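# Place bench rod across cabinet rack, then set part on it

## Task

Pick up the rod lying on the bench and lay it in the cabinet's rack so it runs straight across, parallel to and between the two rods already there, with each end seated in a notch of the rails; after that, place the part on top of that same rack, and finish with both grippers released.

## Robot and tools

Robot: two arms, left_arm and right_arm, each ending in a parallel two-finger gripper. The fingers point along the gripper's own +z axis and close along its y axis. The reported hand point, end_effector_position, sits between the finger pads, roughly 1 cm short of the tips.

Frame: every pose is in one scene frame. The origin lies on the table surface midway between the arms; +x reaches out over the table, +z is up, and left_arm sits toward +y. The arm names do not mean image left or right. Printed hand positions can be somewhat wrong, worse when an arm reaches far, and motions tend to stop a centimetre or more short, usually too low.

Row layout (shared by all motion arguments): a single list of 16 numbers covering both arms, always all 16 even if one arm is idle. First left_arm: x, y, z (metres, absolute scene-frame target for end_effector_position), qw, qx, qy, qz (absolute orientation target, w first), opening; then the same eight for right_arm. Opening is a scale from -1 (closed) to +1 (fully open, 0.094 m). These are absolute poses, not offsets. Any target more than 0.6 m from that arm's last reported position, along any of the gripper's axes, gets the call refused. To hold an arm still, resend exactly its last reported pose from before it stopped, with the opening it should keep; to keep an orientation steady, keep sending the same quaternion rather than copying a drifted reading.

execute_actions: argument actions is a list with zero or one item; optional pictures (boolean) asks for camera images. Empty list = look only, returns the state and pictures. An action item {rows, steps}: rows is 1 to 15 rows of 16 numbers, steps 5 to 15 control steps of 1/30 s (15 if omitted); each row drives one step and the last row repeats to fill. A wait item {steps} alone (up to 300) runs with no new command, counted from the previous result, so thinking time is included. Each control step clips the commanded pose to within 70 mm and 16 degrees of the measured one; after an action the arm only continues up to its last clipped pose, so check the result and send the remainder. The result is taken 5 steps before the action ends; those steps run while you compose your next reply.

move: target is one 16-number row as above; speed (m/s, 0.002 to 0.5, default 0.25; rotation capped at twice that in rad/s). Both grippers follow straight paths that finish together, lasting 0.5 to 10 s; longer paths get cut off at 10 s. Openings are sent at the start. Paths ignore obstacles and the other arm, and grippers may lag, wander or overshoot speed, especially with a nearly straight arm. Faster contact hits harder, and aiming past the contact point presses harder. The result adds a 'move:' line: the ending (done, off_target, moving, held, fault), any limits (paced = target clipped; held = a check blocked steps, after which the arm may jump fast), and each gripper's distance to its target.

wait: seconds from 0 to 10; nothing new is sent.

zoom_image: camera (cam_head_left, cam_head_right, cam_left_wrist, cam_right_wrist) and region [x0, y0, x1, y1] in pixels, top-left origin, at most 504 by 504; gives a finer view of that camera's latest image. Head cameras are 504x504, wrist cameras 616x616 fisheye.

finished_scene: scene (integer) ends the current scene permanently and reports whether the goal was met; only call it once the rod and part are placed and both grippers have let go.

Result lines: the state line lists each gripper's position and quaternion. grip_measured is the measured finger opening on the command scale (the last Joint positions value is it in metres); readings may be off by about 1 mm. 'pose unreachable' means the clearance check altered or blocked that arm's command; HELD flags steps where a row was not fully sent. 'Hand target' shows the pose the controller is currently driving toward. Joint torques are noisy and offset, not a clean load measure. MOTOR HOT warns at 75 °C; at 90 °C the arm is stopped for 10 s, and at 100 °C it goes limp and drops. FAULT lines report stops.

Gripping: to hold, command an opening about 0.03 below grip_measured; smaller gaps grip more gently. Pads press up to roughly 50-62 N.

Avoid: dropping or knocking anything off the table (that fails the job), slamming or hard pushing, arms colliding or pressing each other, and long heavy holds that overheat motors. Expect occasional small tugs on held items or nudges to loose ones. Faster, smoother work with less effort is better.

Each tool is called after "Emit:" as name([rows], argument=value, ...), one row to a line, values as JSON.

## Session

Emit:
execute_actions(actions=[])

Scene clock: 0.00 s of 5400.00 s.
left_arm: end_effector_position=(+0.2290, +0.5859, +0.2217) grip_measured=+1.000 end_effector_quat_wxyz=(-0.324, +0.748, -0.558, +0.155) | right_arm: end_effector_position=(+0.4920, -0.0535, +0.1256) grip_measured=+1.000 end_effector_quat_wxyz=(+0.388, -0.387, +0.787, -0.285)
Joint positions: left_arm=[ 1.272  1.68   1.556 -0.807  0.391 -0.903  0.094] | right_arm=[ 0.678  2.081  1.539 -0.299  0.766 -0.431  0.094]
Joint velocities: left_arm=[-0.002  0.002 -0.017  0.037 -0.037  0.022  0.   ] | right_arm=[ 0.022 -0.012 -0.007 -0.051 -0.007  0.007  0.   ]
Joint torques (N m, as the arm reports them, + toward a larger angle): no reading
Hand target (left_arm): +0.230, +0.587, +0.232; -0.337, +0.741, -0.560, +0.153
Hand target (right_arm): +0.494, -0.053, +0.138; +0.400, -0.376, +0.786, -0.283

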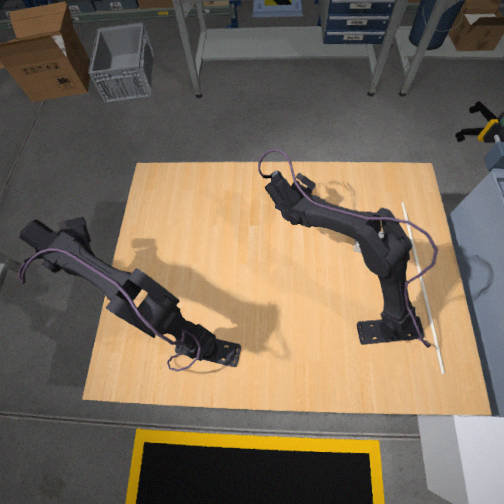

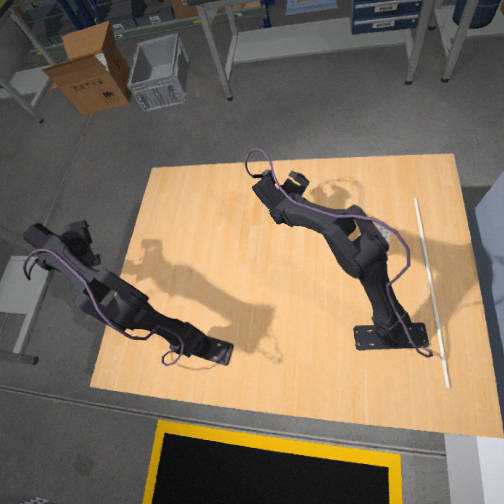

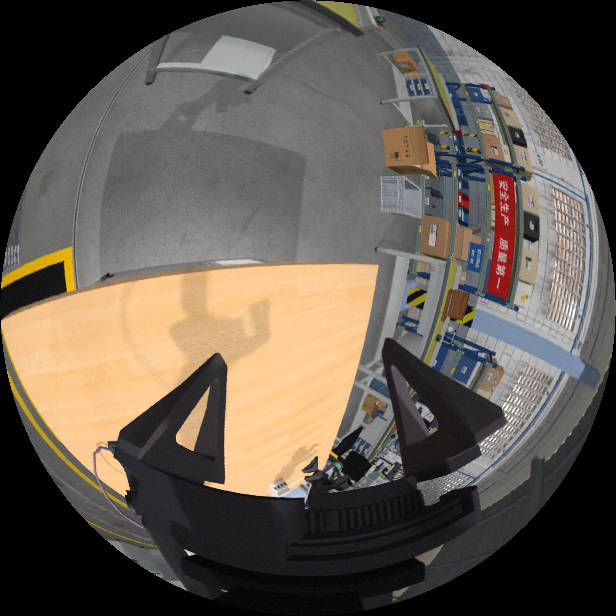

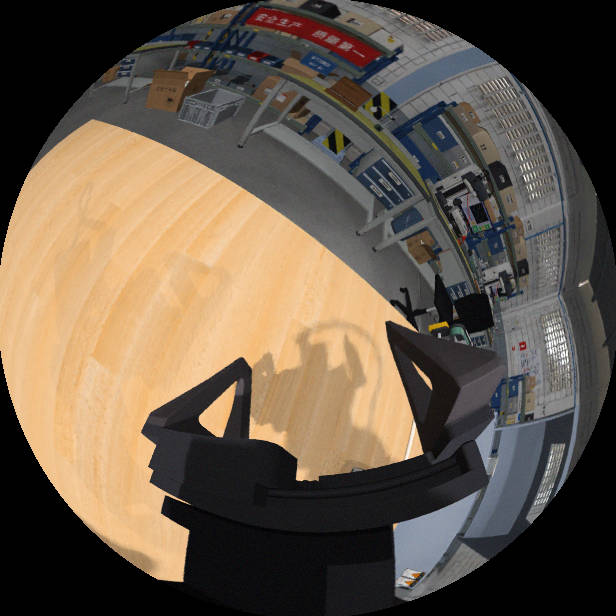

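Emit:
move(target=[0.35,0.35,0.30,0.6,0.1,0.79,-0.08,1, 0.3,-0.42,0.30,0.376,0.35,0.844,-0.156,1])

Emit:
move(target=[0.36,-0.08,0.40,0.58,0.405,0.58,-0.405,1, 0.15,-0.66,0.34,0.298,0.641,0.641,-0.298,1])

Scene clock: 4.70 s of 5400.00 s.
left_arm: end_effector_position=(+0.3474, +0.3557, +0.2898) grip_measured=+1.000 end_effector_quat_wxyz=(+0.597, +0.082, +0.794, -0.076) | right_arm: end_effector_position=(+0.2967, -0.4132, +0.2865) grip_measured=+1.000 end_effector_quat_wxyz=(+0.365, +0.343, +0.851, -0.158)
Joint positions: left_arm=[ 0.842  1.326  1.059 -0.159  0.841  0.302  0.094] | right_arm=[-0.016  1.114  1.329 -1.192  0.602  0.672  0.094]
Joint velocities: left_arm=[-0.002  0.002 -0.002 -0.051  0.007  0.007  0.   ] | right_arm=[-0.017 -0.007 -0.017 -0.022  0.022 -0.007  0.   ]
Joint torques (N m, as the arm reports them, + toward a larger angle): left_arm=[-0.68 -4.45 11.16  1.2   0.34  0.08] | right_arm=[-0.78 -4.12  7.88  0.74  0.33 -0.01]
Hand target (left_arm): +0.351, +0.351, +0.300; +0.603, +0.099, +0.788, -0.077
Hand target (right_arm): +0.290, -0.416, +0.297; +0.375, +0.350, +0.844, -0.155
Off the commanded pose (left_arm): 0.012 m, 2 deg.
Off the commanded pose (right_arm): 0.015 m, 2 deg.
Kept back: nothing.
move: off_target (left_arm, right_arm)

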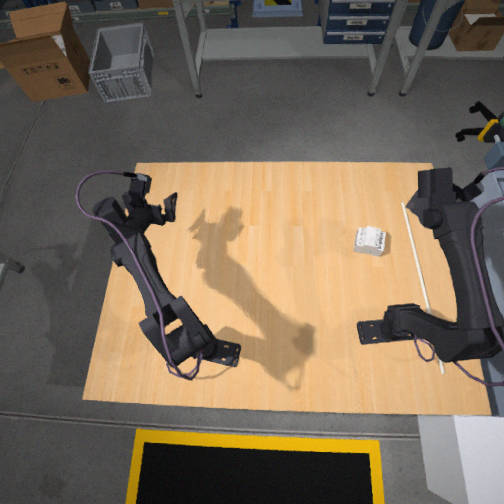

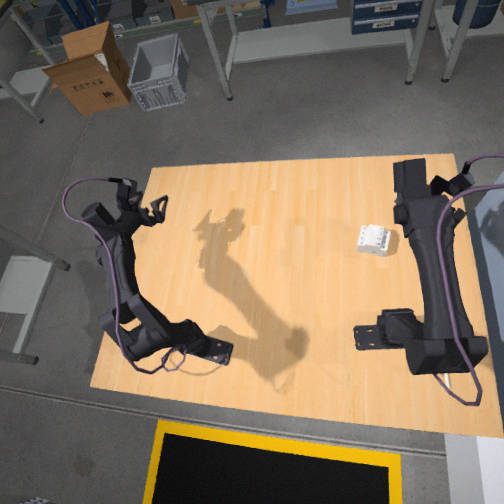

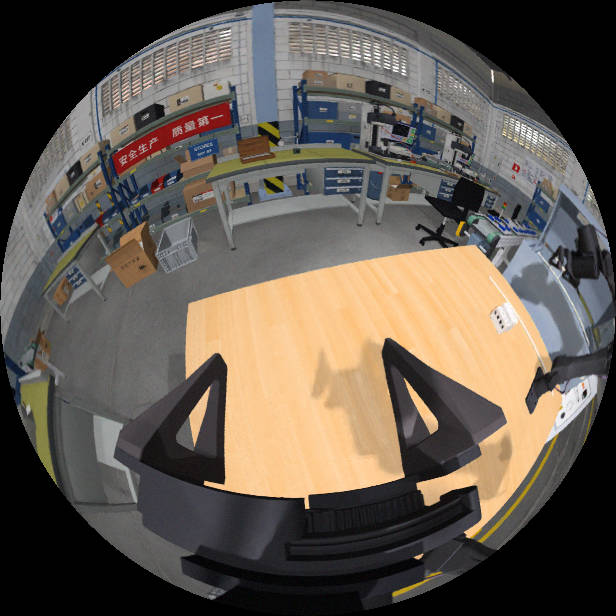

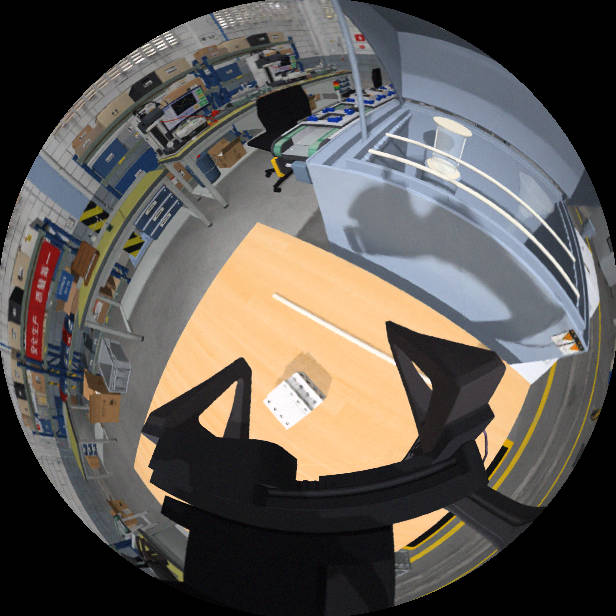

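Scene clock: 7.33 s of 5400.00 s.
left_arm: end_effector_position=(+0.3659, -0.0739, +0.3847) grip_measured=+1.000 end_effector_quat_wxyz=(+0.575, +0.398, +0.591, -0.402) | right_arm: end_effector_position=(+0.1473, -0.6480, +0.3292) grip_measured=+1.000 end_effector_quat_wxyz=(+0.283, +0.644, +0.648, -0.291)
Joint positions: left_arm=[-0.2    1.647  1.434  0.19   0.817 -0.002  0.094] | right_arm=[-1.126  1.284  1.577 -1.112  0.409  0.386  0.094]
Joint velocities: left_arm=[-0.002 -0.007 -0.022 -0.007 -0.007 -0.037  0.   ] | right_arm=[ 0.007 -0.002  0.012  0.022  0.066  0.11   0.   ]
Joint torques (N m, as the arm reports them, + toward a larger angle): left_arm=[-0.3  -7.87 11.12  1.45  0.11 -0.1 ] | right_arm=[-0.75 -3.54  8.24  1.23  0.12 -0.14]
Hand target (left_arm): +0.364, -0.077, +0.400; +0.586, +0.402, +0.575, -0.406
Hand target (right_arm): +0.147, -0.653, +0.340; +0.297, +0.642, +0.642, -0.297
Off the commanded pose (left_arm): 0.017 m, 2 deg.
Off the commanded pose (right_arm): 0.016 m, 2 deg.
Kept back: nothing.
move: off_target (left_arm, right_arm)

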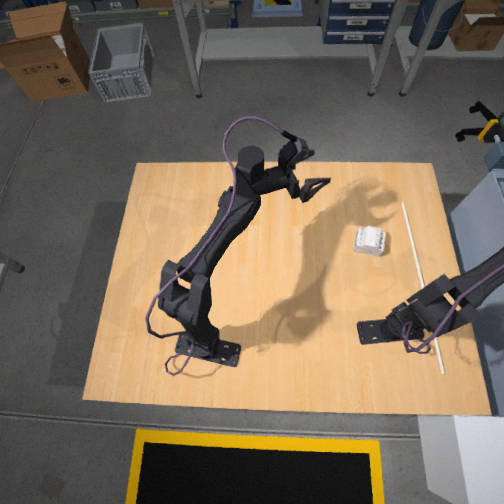

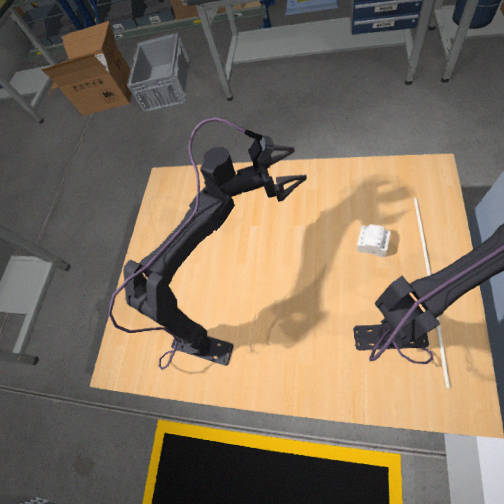

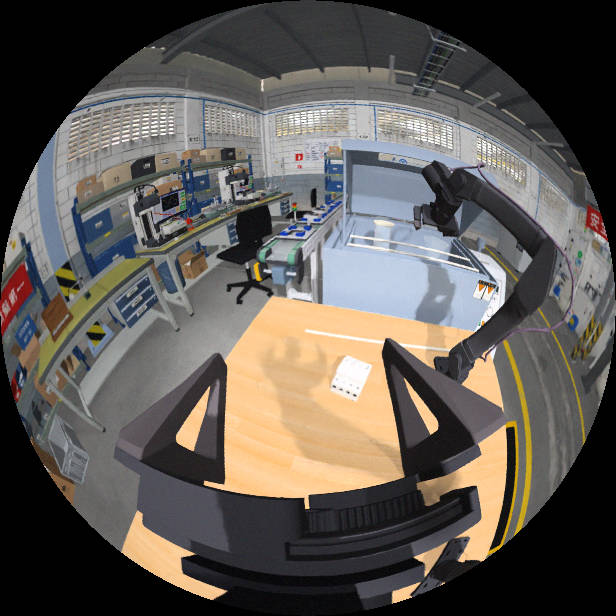

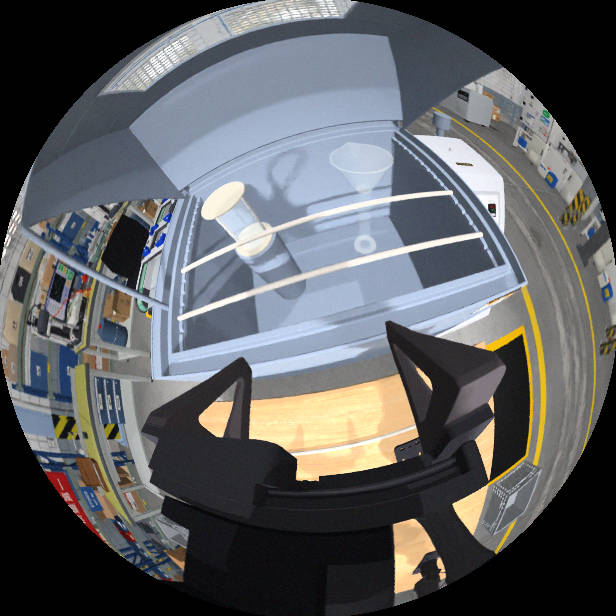

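Emit:
move(target=[0.3659,-0.0739,0.40,0.58,0.405,0.58,-0.405,1, 0.21,-0.52,0.28,0.3,0.15,0.93,-0.15,0])

Emit:
move(target=[0.3659,-0.0739,0.40,0.58,0.405,0.58,-0.405,1, 0.21,-0.46,0.07,0.208,0,0.978,0,0], speed=0.2)

Scene clock: 10.60 s of 5400.00 s.
left_arm: end_effector_position=(+0.3635, -0.0747, +0.3939) grip_measured=+1.000 end_effector_quat_wxyz=(+0.579, +0.403, +0.582, -0.405) | right_arm: end_effector_position=(+0.2117, -0.5305, +0.2786) grip_measured=+0.002 end_effector_quat_wxyz=(+0.296, +0.162, +0.928, -0.156)
Joint positions: left_arm=[-0.2    1.647  1.457  0.185  0.831 -0.002  0.094] | right_arm=[-1.083  1.052  1.329 -1.191 -0.196 -0.559  0.047]
Joint velocities: left_arm=[-0.017 -0.017  0.007 -0.007  0.007  0.022  0.   ] | right_arm=[-0.012  0.002  0.002  0.022  0.037 -0.081 -0.   ]
Joint torques (N m, as the arm reports them, + toward a larger angle): left_arm=[ 0.45 -7.39 11.05  1.16  0.11  0.02] | right_arm=[ 0.72 -3.49  5.38  0.91 -0.22 -0.05]
Hand target (left_arm): +0.366, -0.074, +0.400; +0.580, +0.405, +0.580, -0.405
Hand target (right_arm): +0.212, -0.522, +0.279; +0.301, +0.150, +0.930, -0.151
Off the commanded pose (left_arm): 0.007 m, 0 deg.
Off the commanded pose (right_arm): 0.011 m, 2 deg.
Kept back: nothing.
move: off_target (right_arm)

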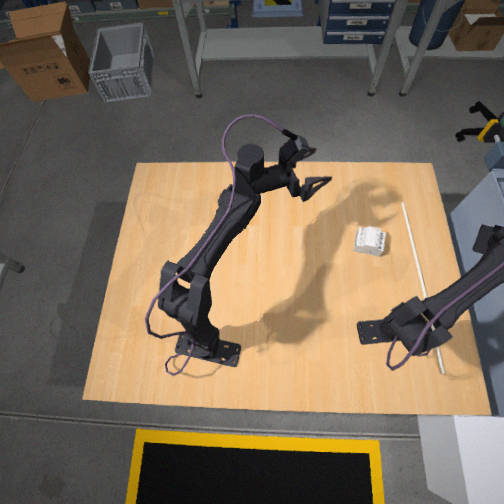

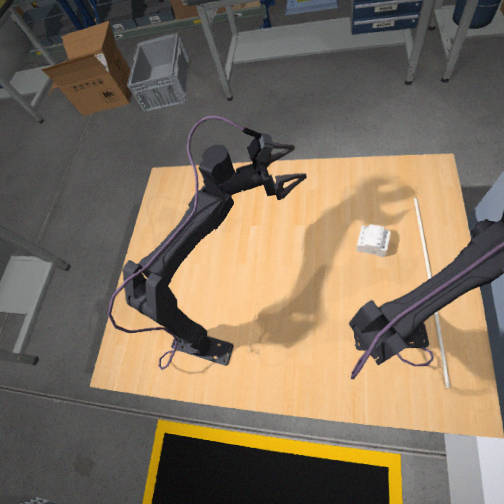

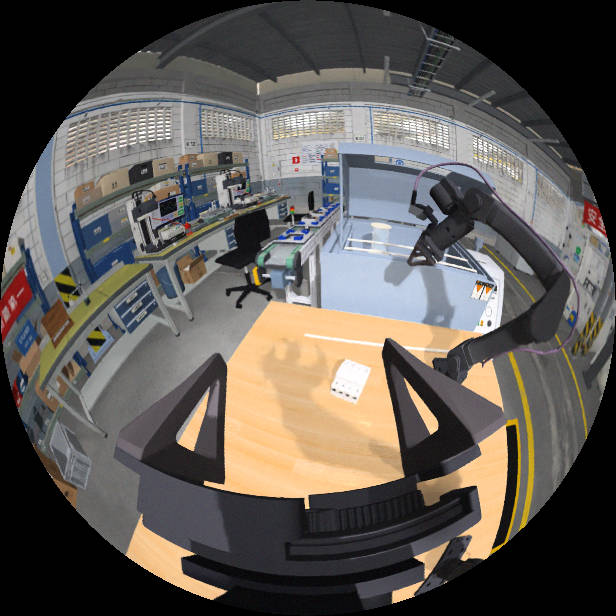

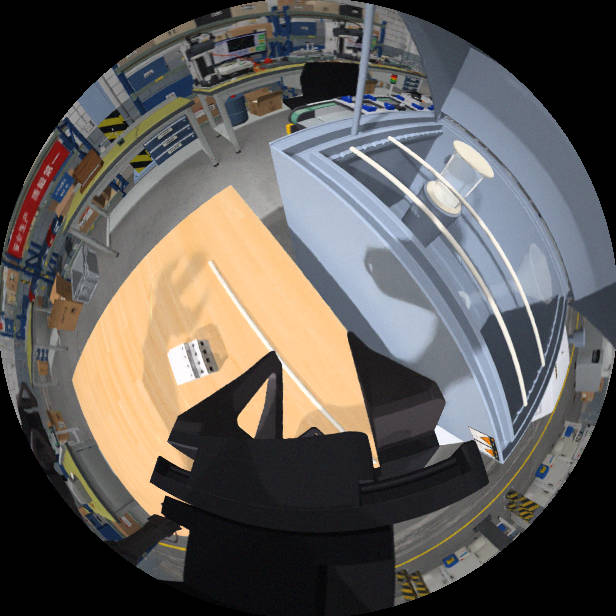

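Scene clock: 12.50 s of 5400.00 s.
left_arm: end_effector_position=(+0.3634, -0.0747, +0.3938) grip_measured=+1.000 end_effector_quat_wxyz=(+0.578, +0.403, +0.582, -0.405) | right_arm: end_effector_position=(+0.2061, -0.4632, +0.0709) grip_measured=+0.002 end_effector_quat_wxyz=(+0.198, +0.012, +0.980, -0.003)
Joint positions: left_arm=[-0.2    1.647  1.457  0.185  0.832 -0.002  0.094] | right_arm=[-1.01   1.07   0.641 -0.877 -0.303 -0.834  0.047]
Joint velocities: left_arm=[ 0.012 -0.002  0.002  0.007  0.037 -0.007  0.   ] | right_arm=[-0.002 -0.012 -0.007 -0.066 -0.037  0.081 -0.001]
Joint torques (N m, as the arm reports them, + toward a larger angle): left_arm=[ 0.44 -7.37 11.14  1.16  0.11  0.02] | right_arm=[ 0.74 -1.07  6.11  0.67 -0.4  -0.12]
Hand target (left_arm): +0.366, -0.074, +0.400; +0.580, +0.405, +0.580, -0.405
Hand target (right_arm): +0.212, -0.462, +0.071; +0.209, -0.000, +0.978, +0.000
Off the commanded pose (left_arm): 0.007 m, 0 deg.
Off the commanded pose (right_arm): 0.005 m, 2 deg.
Kept back: nothing.
move: done

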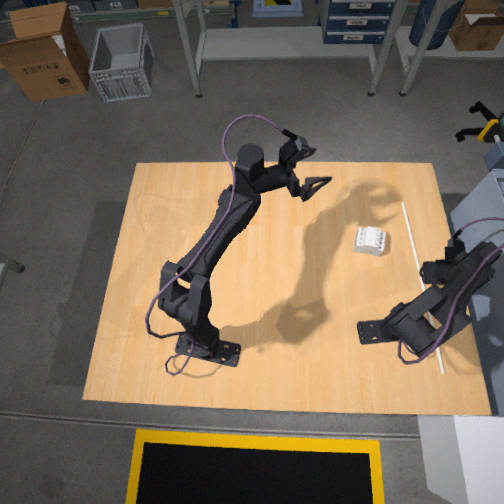

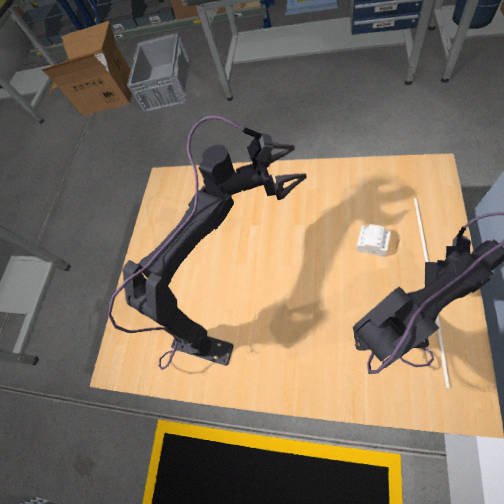

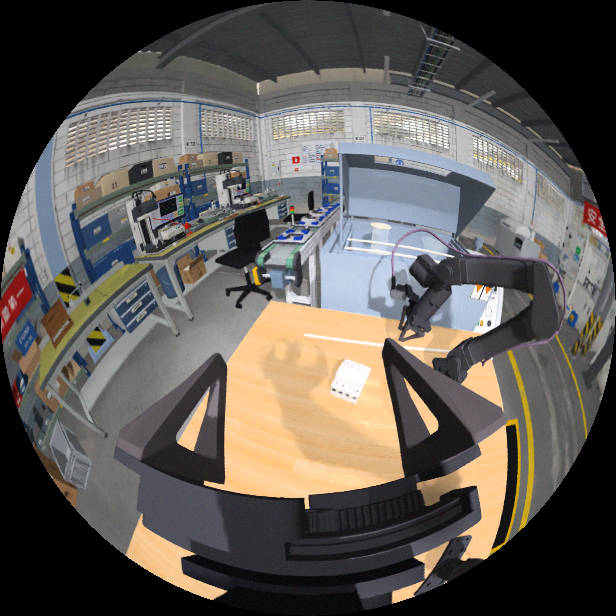

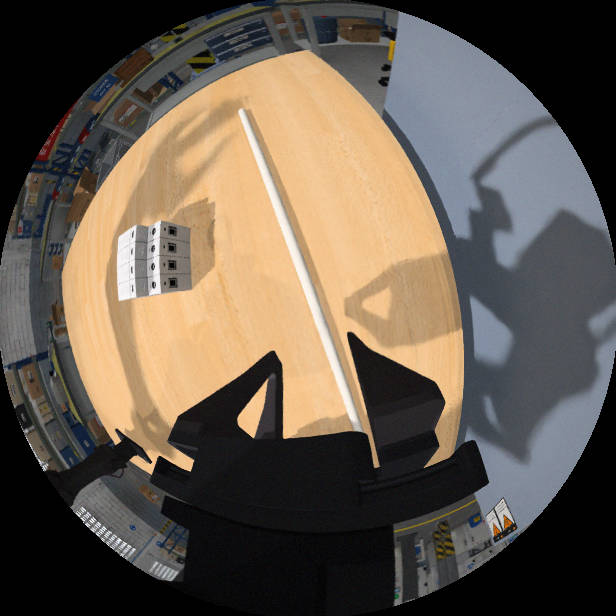

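Emit:
execute_actions(actions=[])

Scene clock: 13.33 s of 5400.00 s.
left_arm: end_effector_position=(+0.3634, -0.0747, +0.3938) grip_measured=+1.000 end_effector_quat_wxyz=(+0.578, +0.403, +0.582, -0.405) | right_arm: end_effector_position=(+0.2064, -0.4635, +0.0710) grip_measured=+0.002 end_effector_quat_wxyz=(+0.199, +0.012, +0.980, -0.003)
Joint positions: left_arm=[-0.2    1.647  1.457  0.185  0.832 -0.002  0.094] | right_arm=[-1.01   1.07   0.641 -0.875 -0.303 -0.834  0.047]
Joint velocities: left_arm=[-0.012  0.007 -0.007 -0.051 -0.037  0.022  0.   ] | right_arm=[-0.012  0.002 -0.002 -0.037 -0.051 -0.037 -0.001]
Joint torques (N m, as the arm reports them, + toward a larger angle): left_arm=[ 0.44 -7.37 11.16  1.17  0.1   0.03] | right_arm=[ 0.44 -0.98  6.11  0.74 -0.39 -0.09]
Hand target (left_arm): +0.366, -0.074, +0.400; +0.580, +0.405, +0.580, -0.405
Hand target (right_arm): +0.212, -0.462, +0.071; +0.209, -0.000, +0.978, +0.000
Off the commanded pose (left_arm): 0.007 m, 0 deg.
Off the commanded pose (right_arm): 0.005 m, 2 deg.
Kept back: nothing.
Steps of this call (steps 1 to 25: nothing new was sent). Readings (end_effector_position):
1: left_arm (+0.3634, -0.0747, +0.3938) | right_arm (+0.2062, -0.4632, +0.0709)
2: left_arm (+0.3634, -0.0747, +0.3938) | right_arm (+0.2063, -0.4633, +0.0710)
4: left_arm (+0.3634, -0.0747, +0.3938) | right_arm (+0.2063, -0.4634, +0.0710)
8: left_arm (+0.3634, -0.0747, +0.3938) | right_arm (+0.2064, -0.4634, +0.0710)
25: the state above

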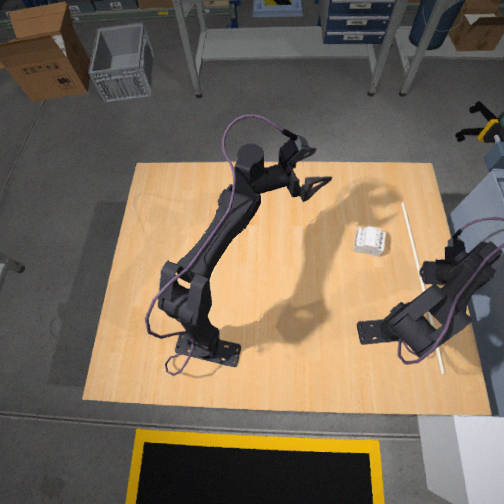

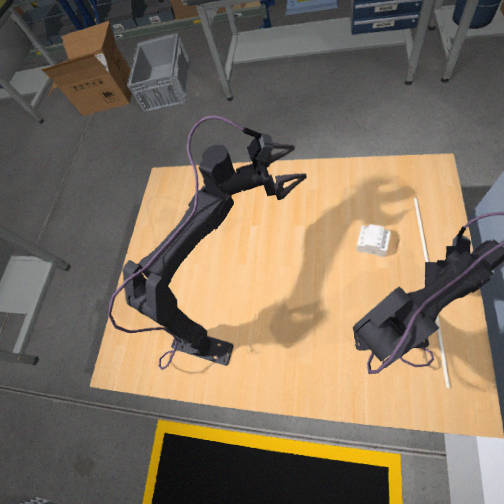

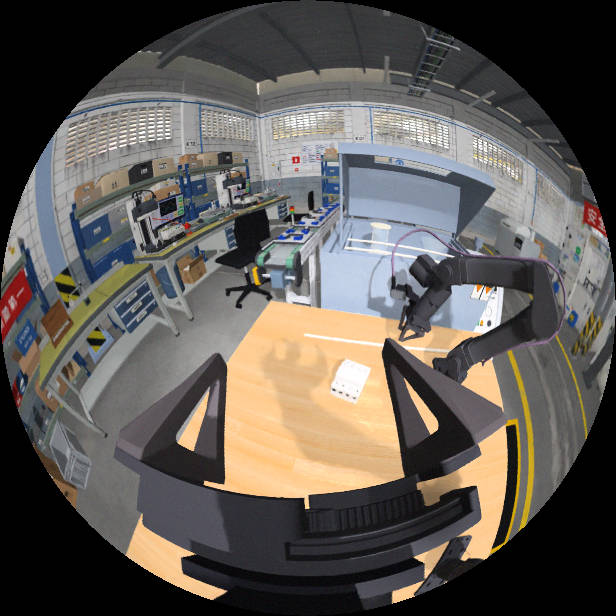

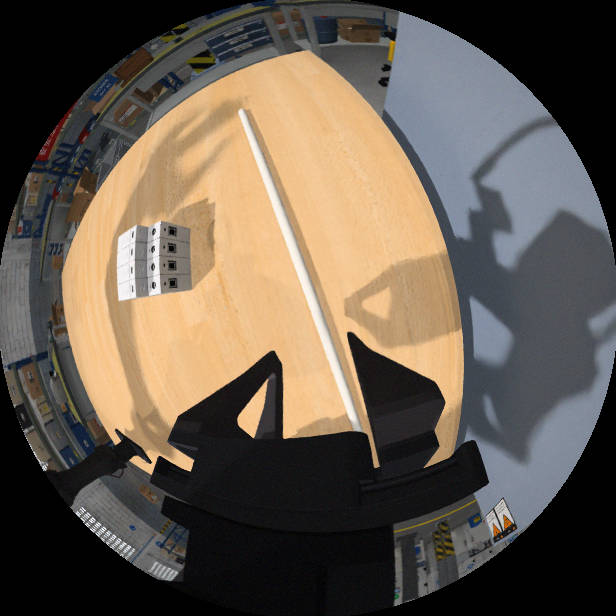

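Emit:
move(target=[0.3659,-0.0739,0.40,0.58,0.405,0.58,-0.405,1,0.21,-0.47,0.035,0.208,0,0.978,0,0], speed=0.05)

Scene clock: 14.83 s of 5400.00 s.
left_arm: end_effector_position=(+0.3634, -0.0747, +0.3938) grip_measured=+1.000 end_effector_quat_wxyz=(+0.578, +0.403, +0.582, -0.405) | right_arm: end_effector_position=(+0.2079, -0.4698, +0.0370) grip_measured=+0.002 end_effector_quat_wxyz=(+0.199, +0.002, +0.980, -0.003)
Joint positions: left_arm=[-0.2    1.647  1.457  0.185  0.832 -0.002  0.094] | right_arm=[-1.03   1.151  0.543 -0.705 -0.311 -0.874  0.047]
Joint velocities: left_arm=[-0.012  0.012 -0.002  0.022 -0.007  0.022  0.   ] | right_arm=[-0.002 -0.002 -0.007  0.007 -0.007 -0.022  0.   ]
Joint torques (N m, as the arm reports them, + toward a larger angle): left_arm=[ 0.47 -7.35 11.13  1.16  0.1   0.02] | right_arm=[-1.01 -1.54  5.31  0.68 -0.38 -0.07]
Hand target (left_arm): +0.366, -0.074, +0.400; +0.580, +0.405, +0.580, -0.405
Hand target (right_arm): +0.210, -0.470, +0.035; +0.208, -0.000, +0.978, -0.000
Off the commanded pose (left_arm): 0.007 m, 0 deg.
Off the commanded pose (right_arm): 0.003 m, 1 deg.
Kept back: nothing.
move: done

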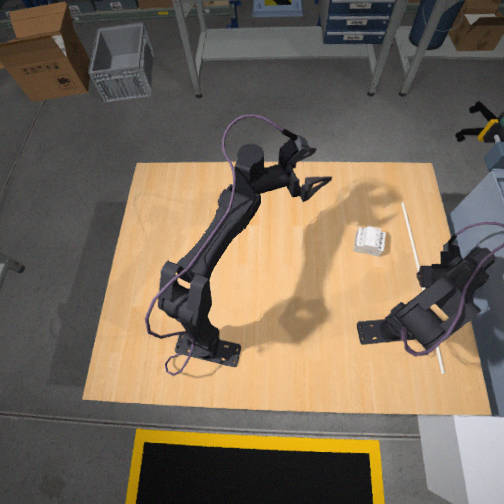

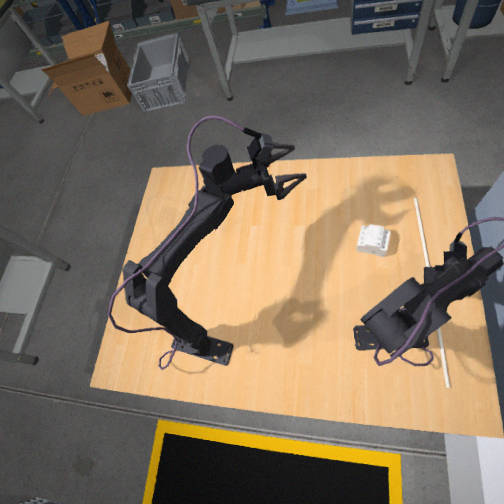

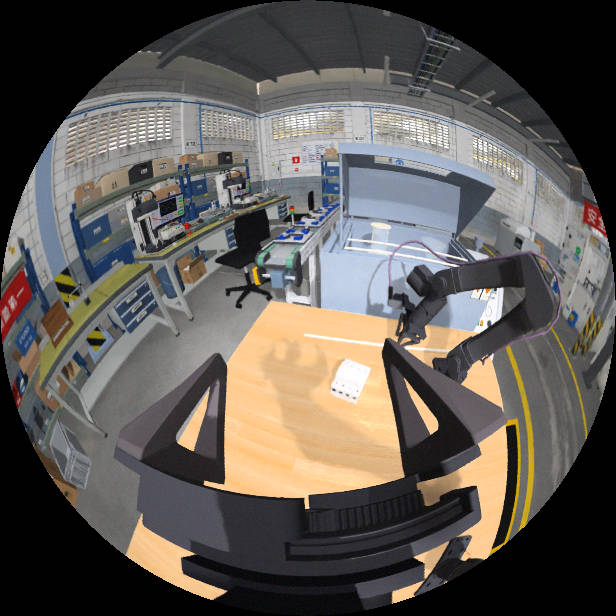

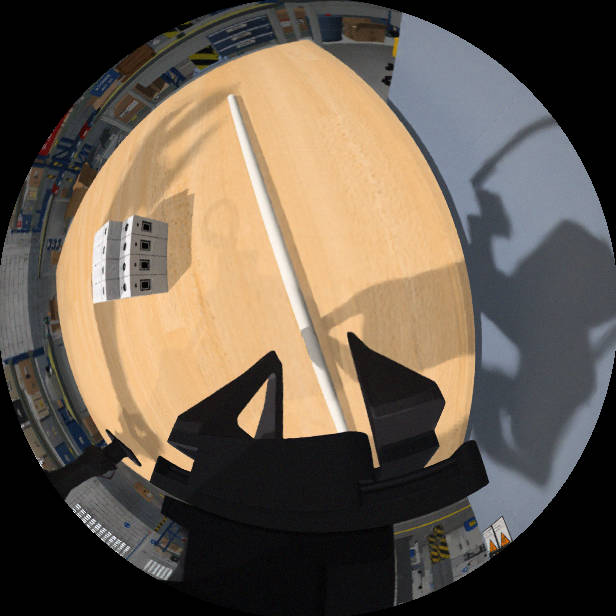

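Emit:
move(target=[0.3659,-0.0739,0.40,0.58,0.405,0.58,-0.405,1,0.21,-0.466,0.009,0.208,0,0.978,0,-0.2], speed=0.02)

Scene clock: 16.70 s of 5400.00 s.
left_arm: end_effector_position=(+0.3634, -0.0747, +0.3938) grip_measured=+1.000 end_effector_quat_wxyz=(+0.578, +0.403, +0.582, -0.405) | right_arm: end_effector_position=(+0.2078, -0.4683, +0.0146) grip_measured=-0.198 end_effector_quat_wxyz=(+0.204, +0.001, +0.979, -0.005)
Joint positions: left_arm=[-0.2    1.647  1.457  0.185  0.832 -0.002  0.094] | right_arm=[-1.03   1.189  0.463 -0.578 -0.316 -0.874  0.038]
Joint velocities: left_arm=[ 0.007 -0.002  0.007 -0.007  0.11  -0.007  0.   ] | right_arm=[-0.012 -0.012  0.007 -0.007  0.037  0.037 -0.   ]
Joint torques (N m, as the arm reports them, + toward a larger angle): left_arm=[ 0.45 -7.38 11.16  1.16  0.11  0.01] | right_arm=[ 0.44 -0.66  4.71  0.8  -0.34  0.08]
Hand target (left_arm): +0.366, -0.074, +0.400; +0.580, +0.405, +0.580, -0.405
Hand target (right_arm): +0.210, -0.466, +0.009; +0.208, +0.000, +0.978, +0.000
Off the commanded pose (left_arm): 0.007 m, 0 deg.
Off the commanded pose (right_arm): 0.006 m, 1 deg.
Kept back: nothing.
move: done

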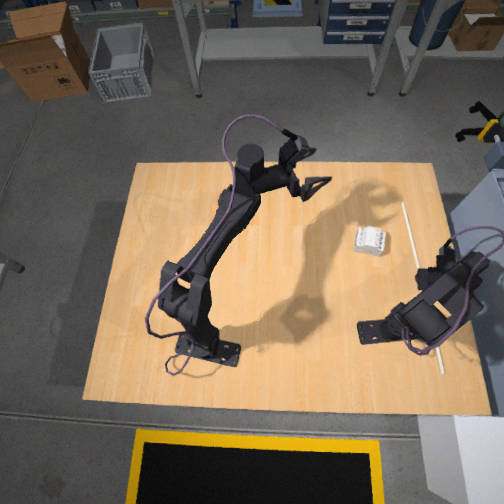

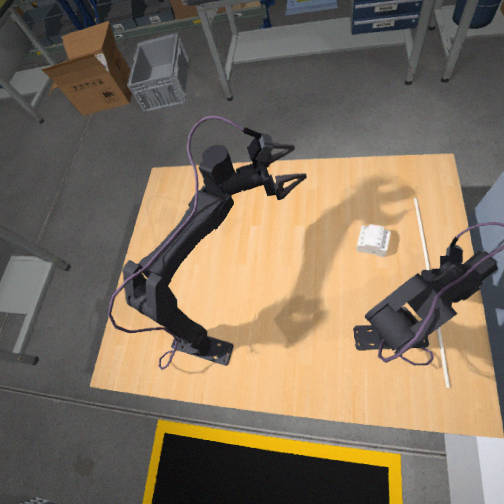

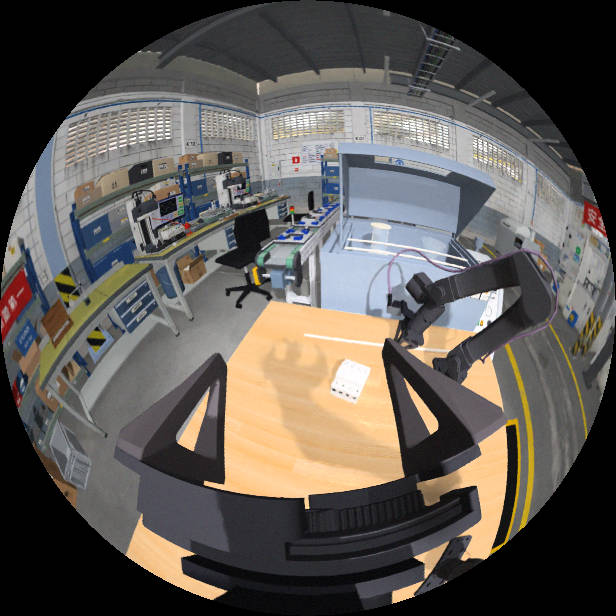

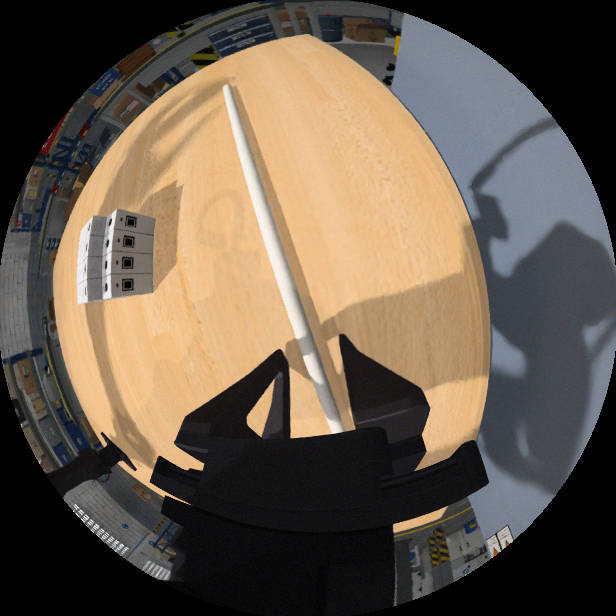

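Emit:
move(target=[0.3659,-0.0739,0.40,0.58,0.405,0.58,-0.405,1,0.21,-0.465,0.007,0.208,0,0.978,0,-0.83], speed=0.02)

Emit:
move(target=[0.3659,-0.0739,0.40,0.58,0.405,0.58,-0.405,1,0.21,-0.50,0.07,0.208,0,0.978,0,-0.85], speed=0.05)

Scene clock: 17.63 s of 5400.00 s.
left_arm: end_effector_position=(+0.3634, -0.0747, +0.3938) grip_measured=+1.000 end_effector_quat_wxyz=(+0.578, +0.403, +0.582, -0.405) | right_arm: end_effector_position=(+0.2083, -0.4682, +0.0145) grip_measured=-0.811 end_effector_quat_wxyz=(+0.206, +0.001, +0.979, -0.005)
Joint positions: left_arm=[-0.2    1.647  1.457  0.185  0.832 -0.002  0.094] | right_arm=[-1.03   1.189  0.461 -0.574 -0.319 -0.873  0.009]
Joint velocities: left_arm=[ 0.007 -0.007  0.002 -0.037 -0.051  0.022  0.   ] | right_arm=[ 0.007  0.007  0.007 -0.007 -0.022  0.037 -0.   ]
Joint torques (N m, as the arm reports them, + toward a larger angle): left_arm=[ 0.44 -7.36 11.17  1.16  0.09  0.03] | right_arm=[ 0.45 -0.9   4.    0.8  -0.31  0.07]
Hand target (left_arm): +0.366, -0.074, +0.400; +0.580, +0.405, +0.580, -0.405
Hand target (right_arm): +0.210, -0.465, +0.008; +0.208, -0.000, +0.978, +0.000
Off the commanded pose (left_arm): 0.007 m, 0 deg.
Off the commanded pose (right_arm): 0.008 m, 1 deg.
Kept back: nothing.
move: done

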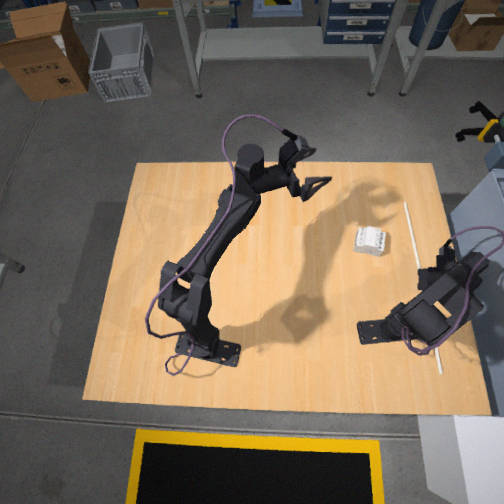

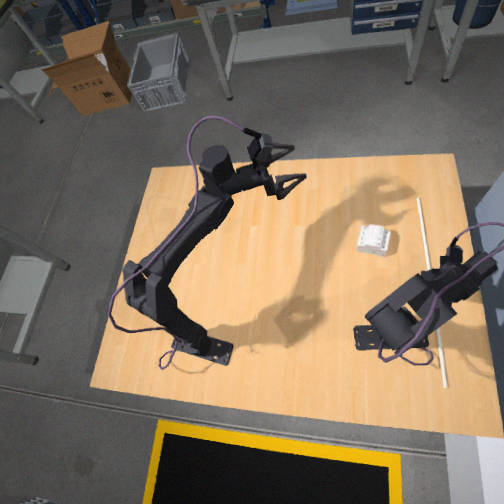

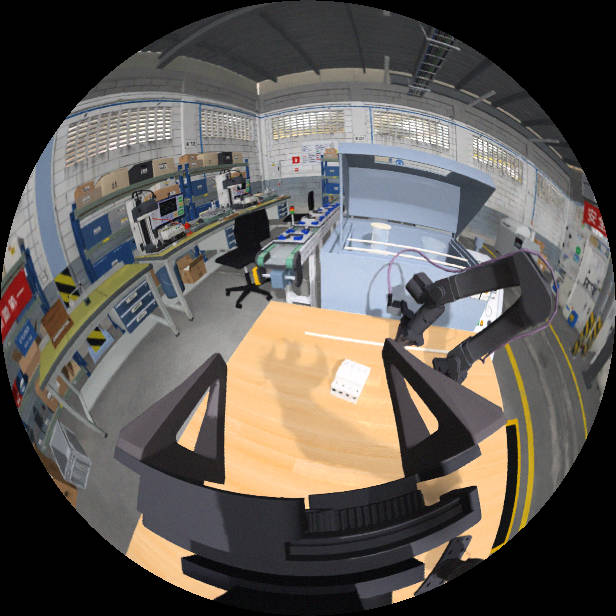

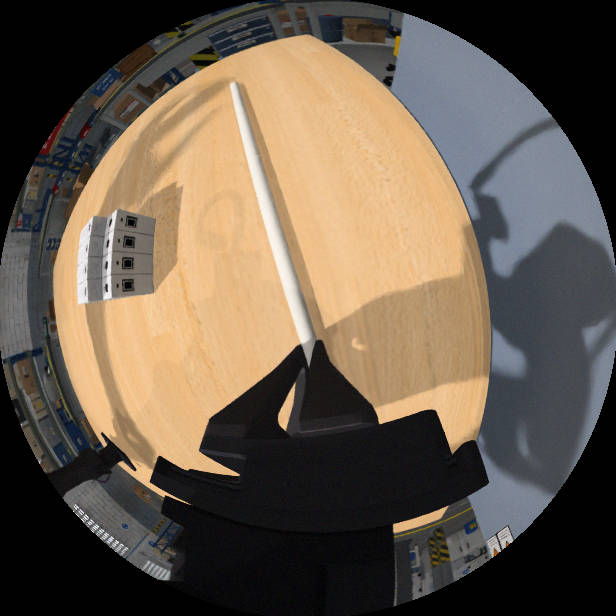

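Scene clock: 19.40 s of 5400.00 s.
left_arm: end_effector_position=(+0.3634, -0.0747, +0.3938) grip_measured=+1.000 end_effector_quat_wxyz=(+0.578, +0.403, +0.582, -0.405) | right_arm: end_effector_position=(+0.2044, -0.4959, +0.0630) grip_measured=-0.811 end_effector_quat_wxyz=(+0.196, +0.002, +0.981, -0.003)
Joint positions: left_arm=[-0.2    1.647  1.457  0.185  0.832 -0.002  0.094] | right_arm=[-1.125  1.217  0.695 -0.827 -0.328 -0.972  0.009]
Joint velocities: left_arm=[ 0.017  0.002 -0.002  0.022  0.007  0.022  0.   ] | right_arm=[ 0.017  0.002 -0.002 -0.11   0.037 -0.007 -0.001]
Joint torques (N m, as the arm reports them, + toward a larger angle): left_arm=[ 0.45 -7.35 11.19  1.17  0.11  0.02] | right_arm=[-0.97 -2.49  8.26  0.31 -0.48 -0.07]
Hand target (left_arm): +0.366, -0.074, +0.400; +0.580, +0.405, +0.580, -0.405
Hand target (right_arm): +0.209, -0.499, +0.070; +0.208, -0.000, +0.978, -0.000
Off the commanded pose (left_arm): 0.007 m, 0 deg.
Off the commanded pose (right_arm): 0.010 m, 2 deg.
Kept back: nothing.
move: done

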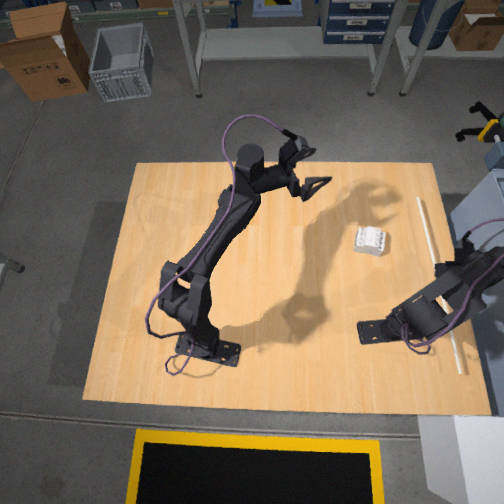

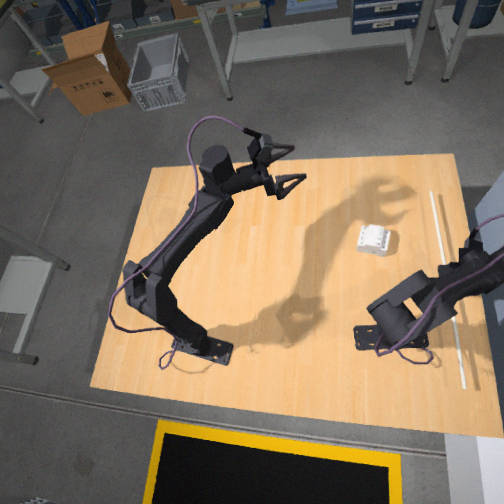

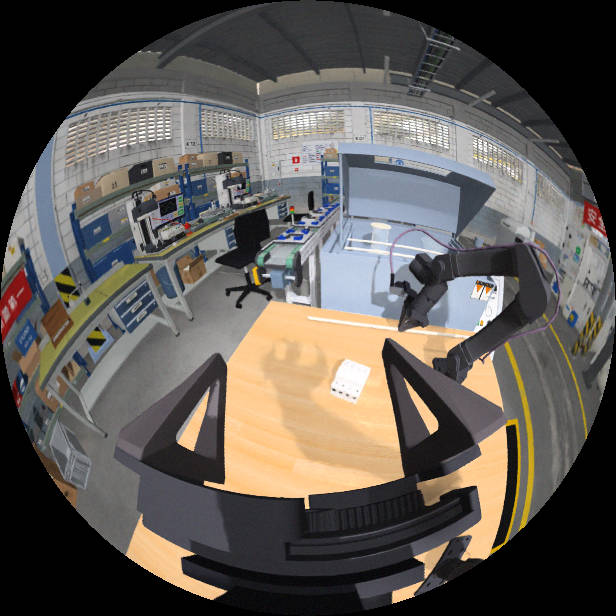

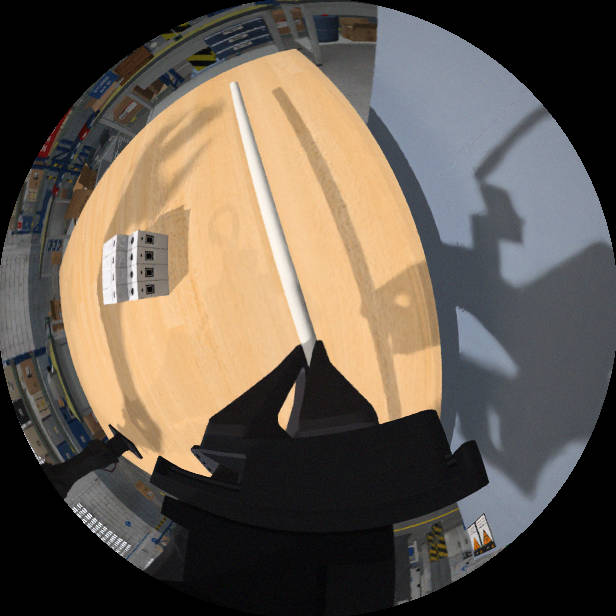

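Emit:
move(target=[0.3659,-0.0739,0.40,0.58,0.405,0.58,-0.405,1,0.14,-0.59,0.33,0.195,-0.071,0.919,-0.334,-0.85], speed=0.12)

Scene clock: 23.00 s of 5400.00 s.
left_arm: end_effector_position=(+0.3634, -0.0747, +0.3938) grip_measured=+1.000 end_effector_quat_wxyz=(+0.578, +0.403, +0.582, -0.405) | right_arm: end_effector_position=(+0.1365, -0.5841, +0.3202) grip_measured=-0.811 end_effector_quat_wxyz=(+0.185, -0.068, +0.924, -0.328)
Joint positions: left_arm=[-0.2    1.647  1.457  0.185  0.832 -0.002  0.094] | right_arm=[-1.477  1.08   1.47  -1.226 -0.263 -1.411  0.009]
Joint velocities: left_arm=[-0.007  0.007 -0.002 -0.022  0.007  0.022  0.   ] | right_arm=[-0.002  0.012  0.002 -0.007 -0.066  0.022 -0.001]
Joint torques (N m, as the arm reports them, + toward a larger angle): left_arm=[ 0.45 -7.38 11.14  1.16  0.1   0.02] | right_arm=[-0.87 -0.78  8.1   1.14 -0.38 -0.09]
Hand target (left_arm): +0.366, -0.074, +0.400; +0.580, +0.405, +0.580, -0.405
Hand target (right_arm): +0.138, -0.585, +0.329; +0.194, -0.071, +0.919, -0.335
Off the commanded pose (left_arm): 0.007 m, 0 deg.
Off the commanded pose (right_arm): 0.012 m, 2 deg.
Kept back: nothing.
move: off_target (right_arm)

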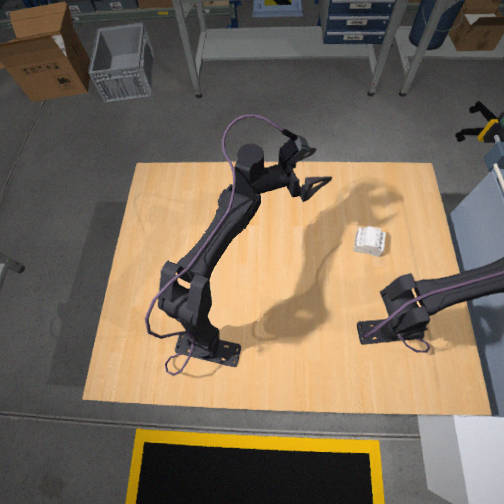

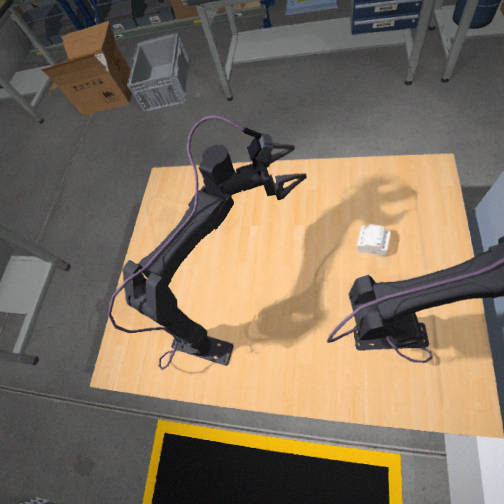

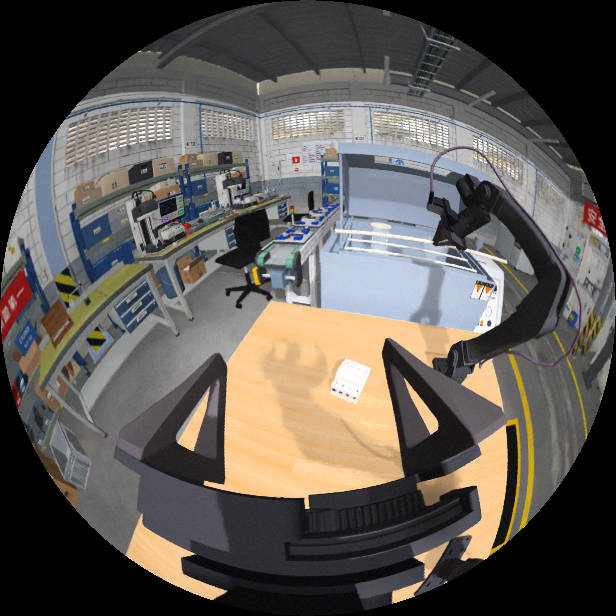

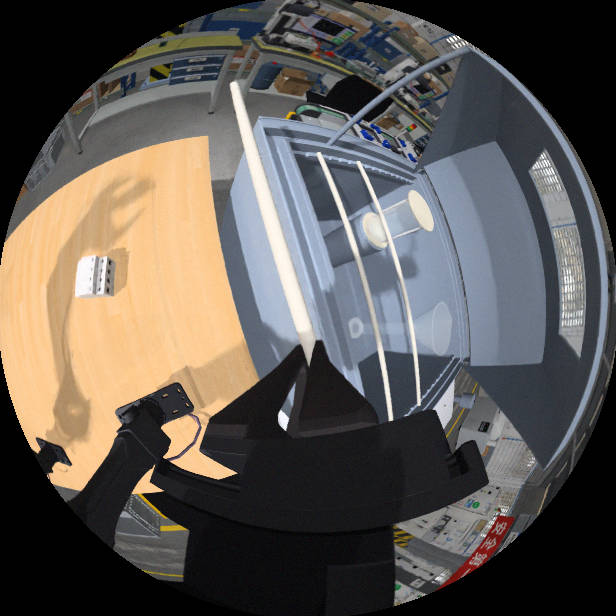

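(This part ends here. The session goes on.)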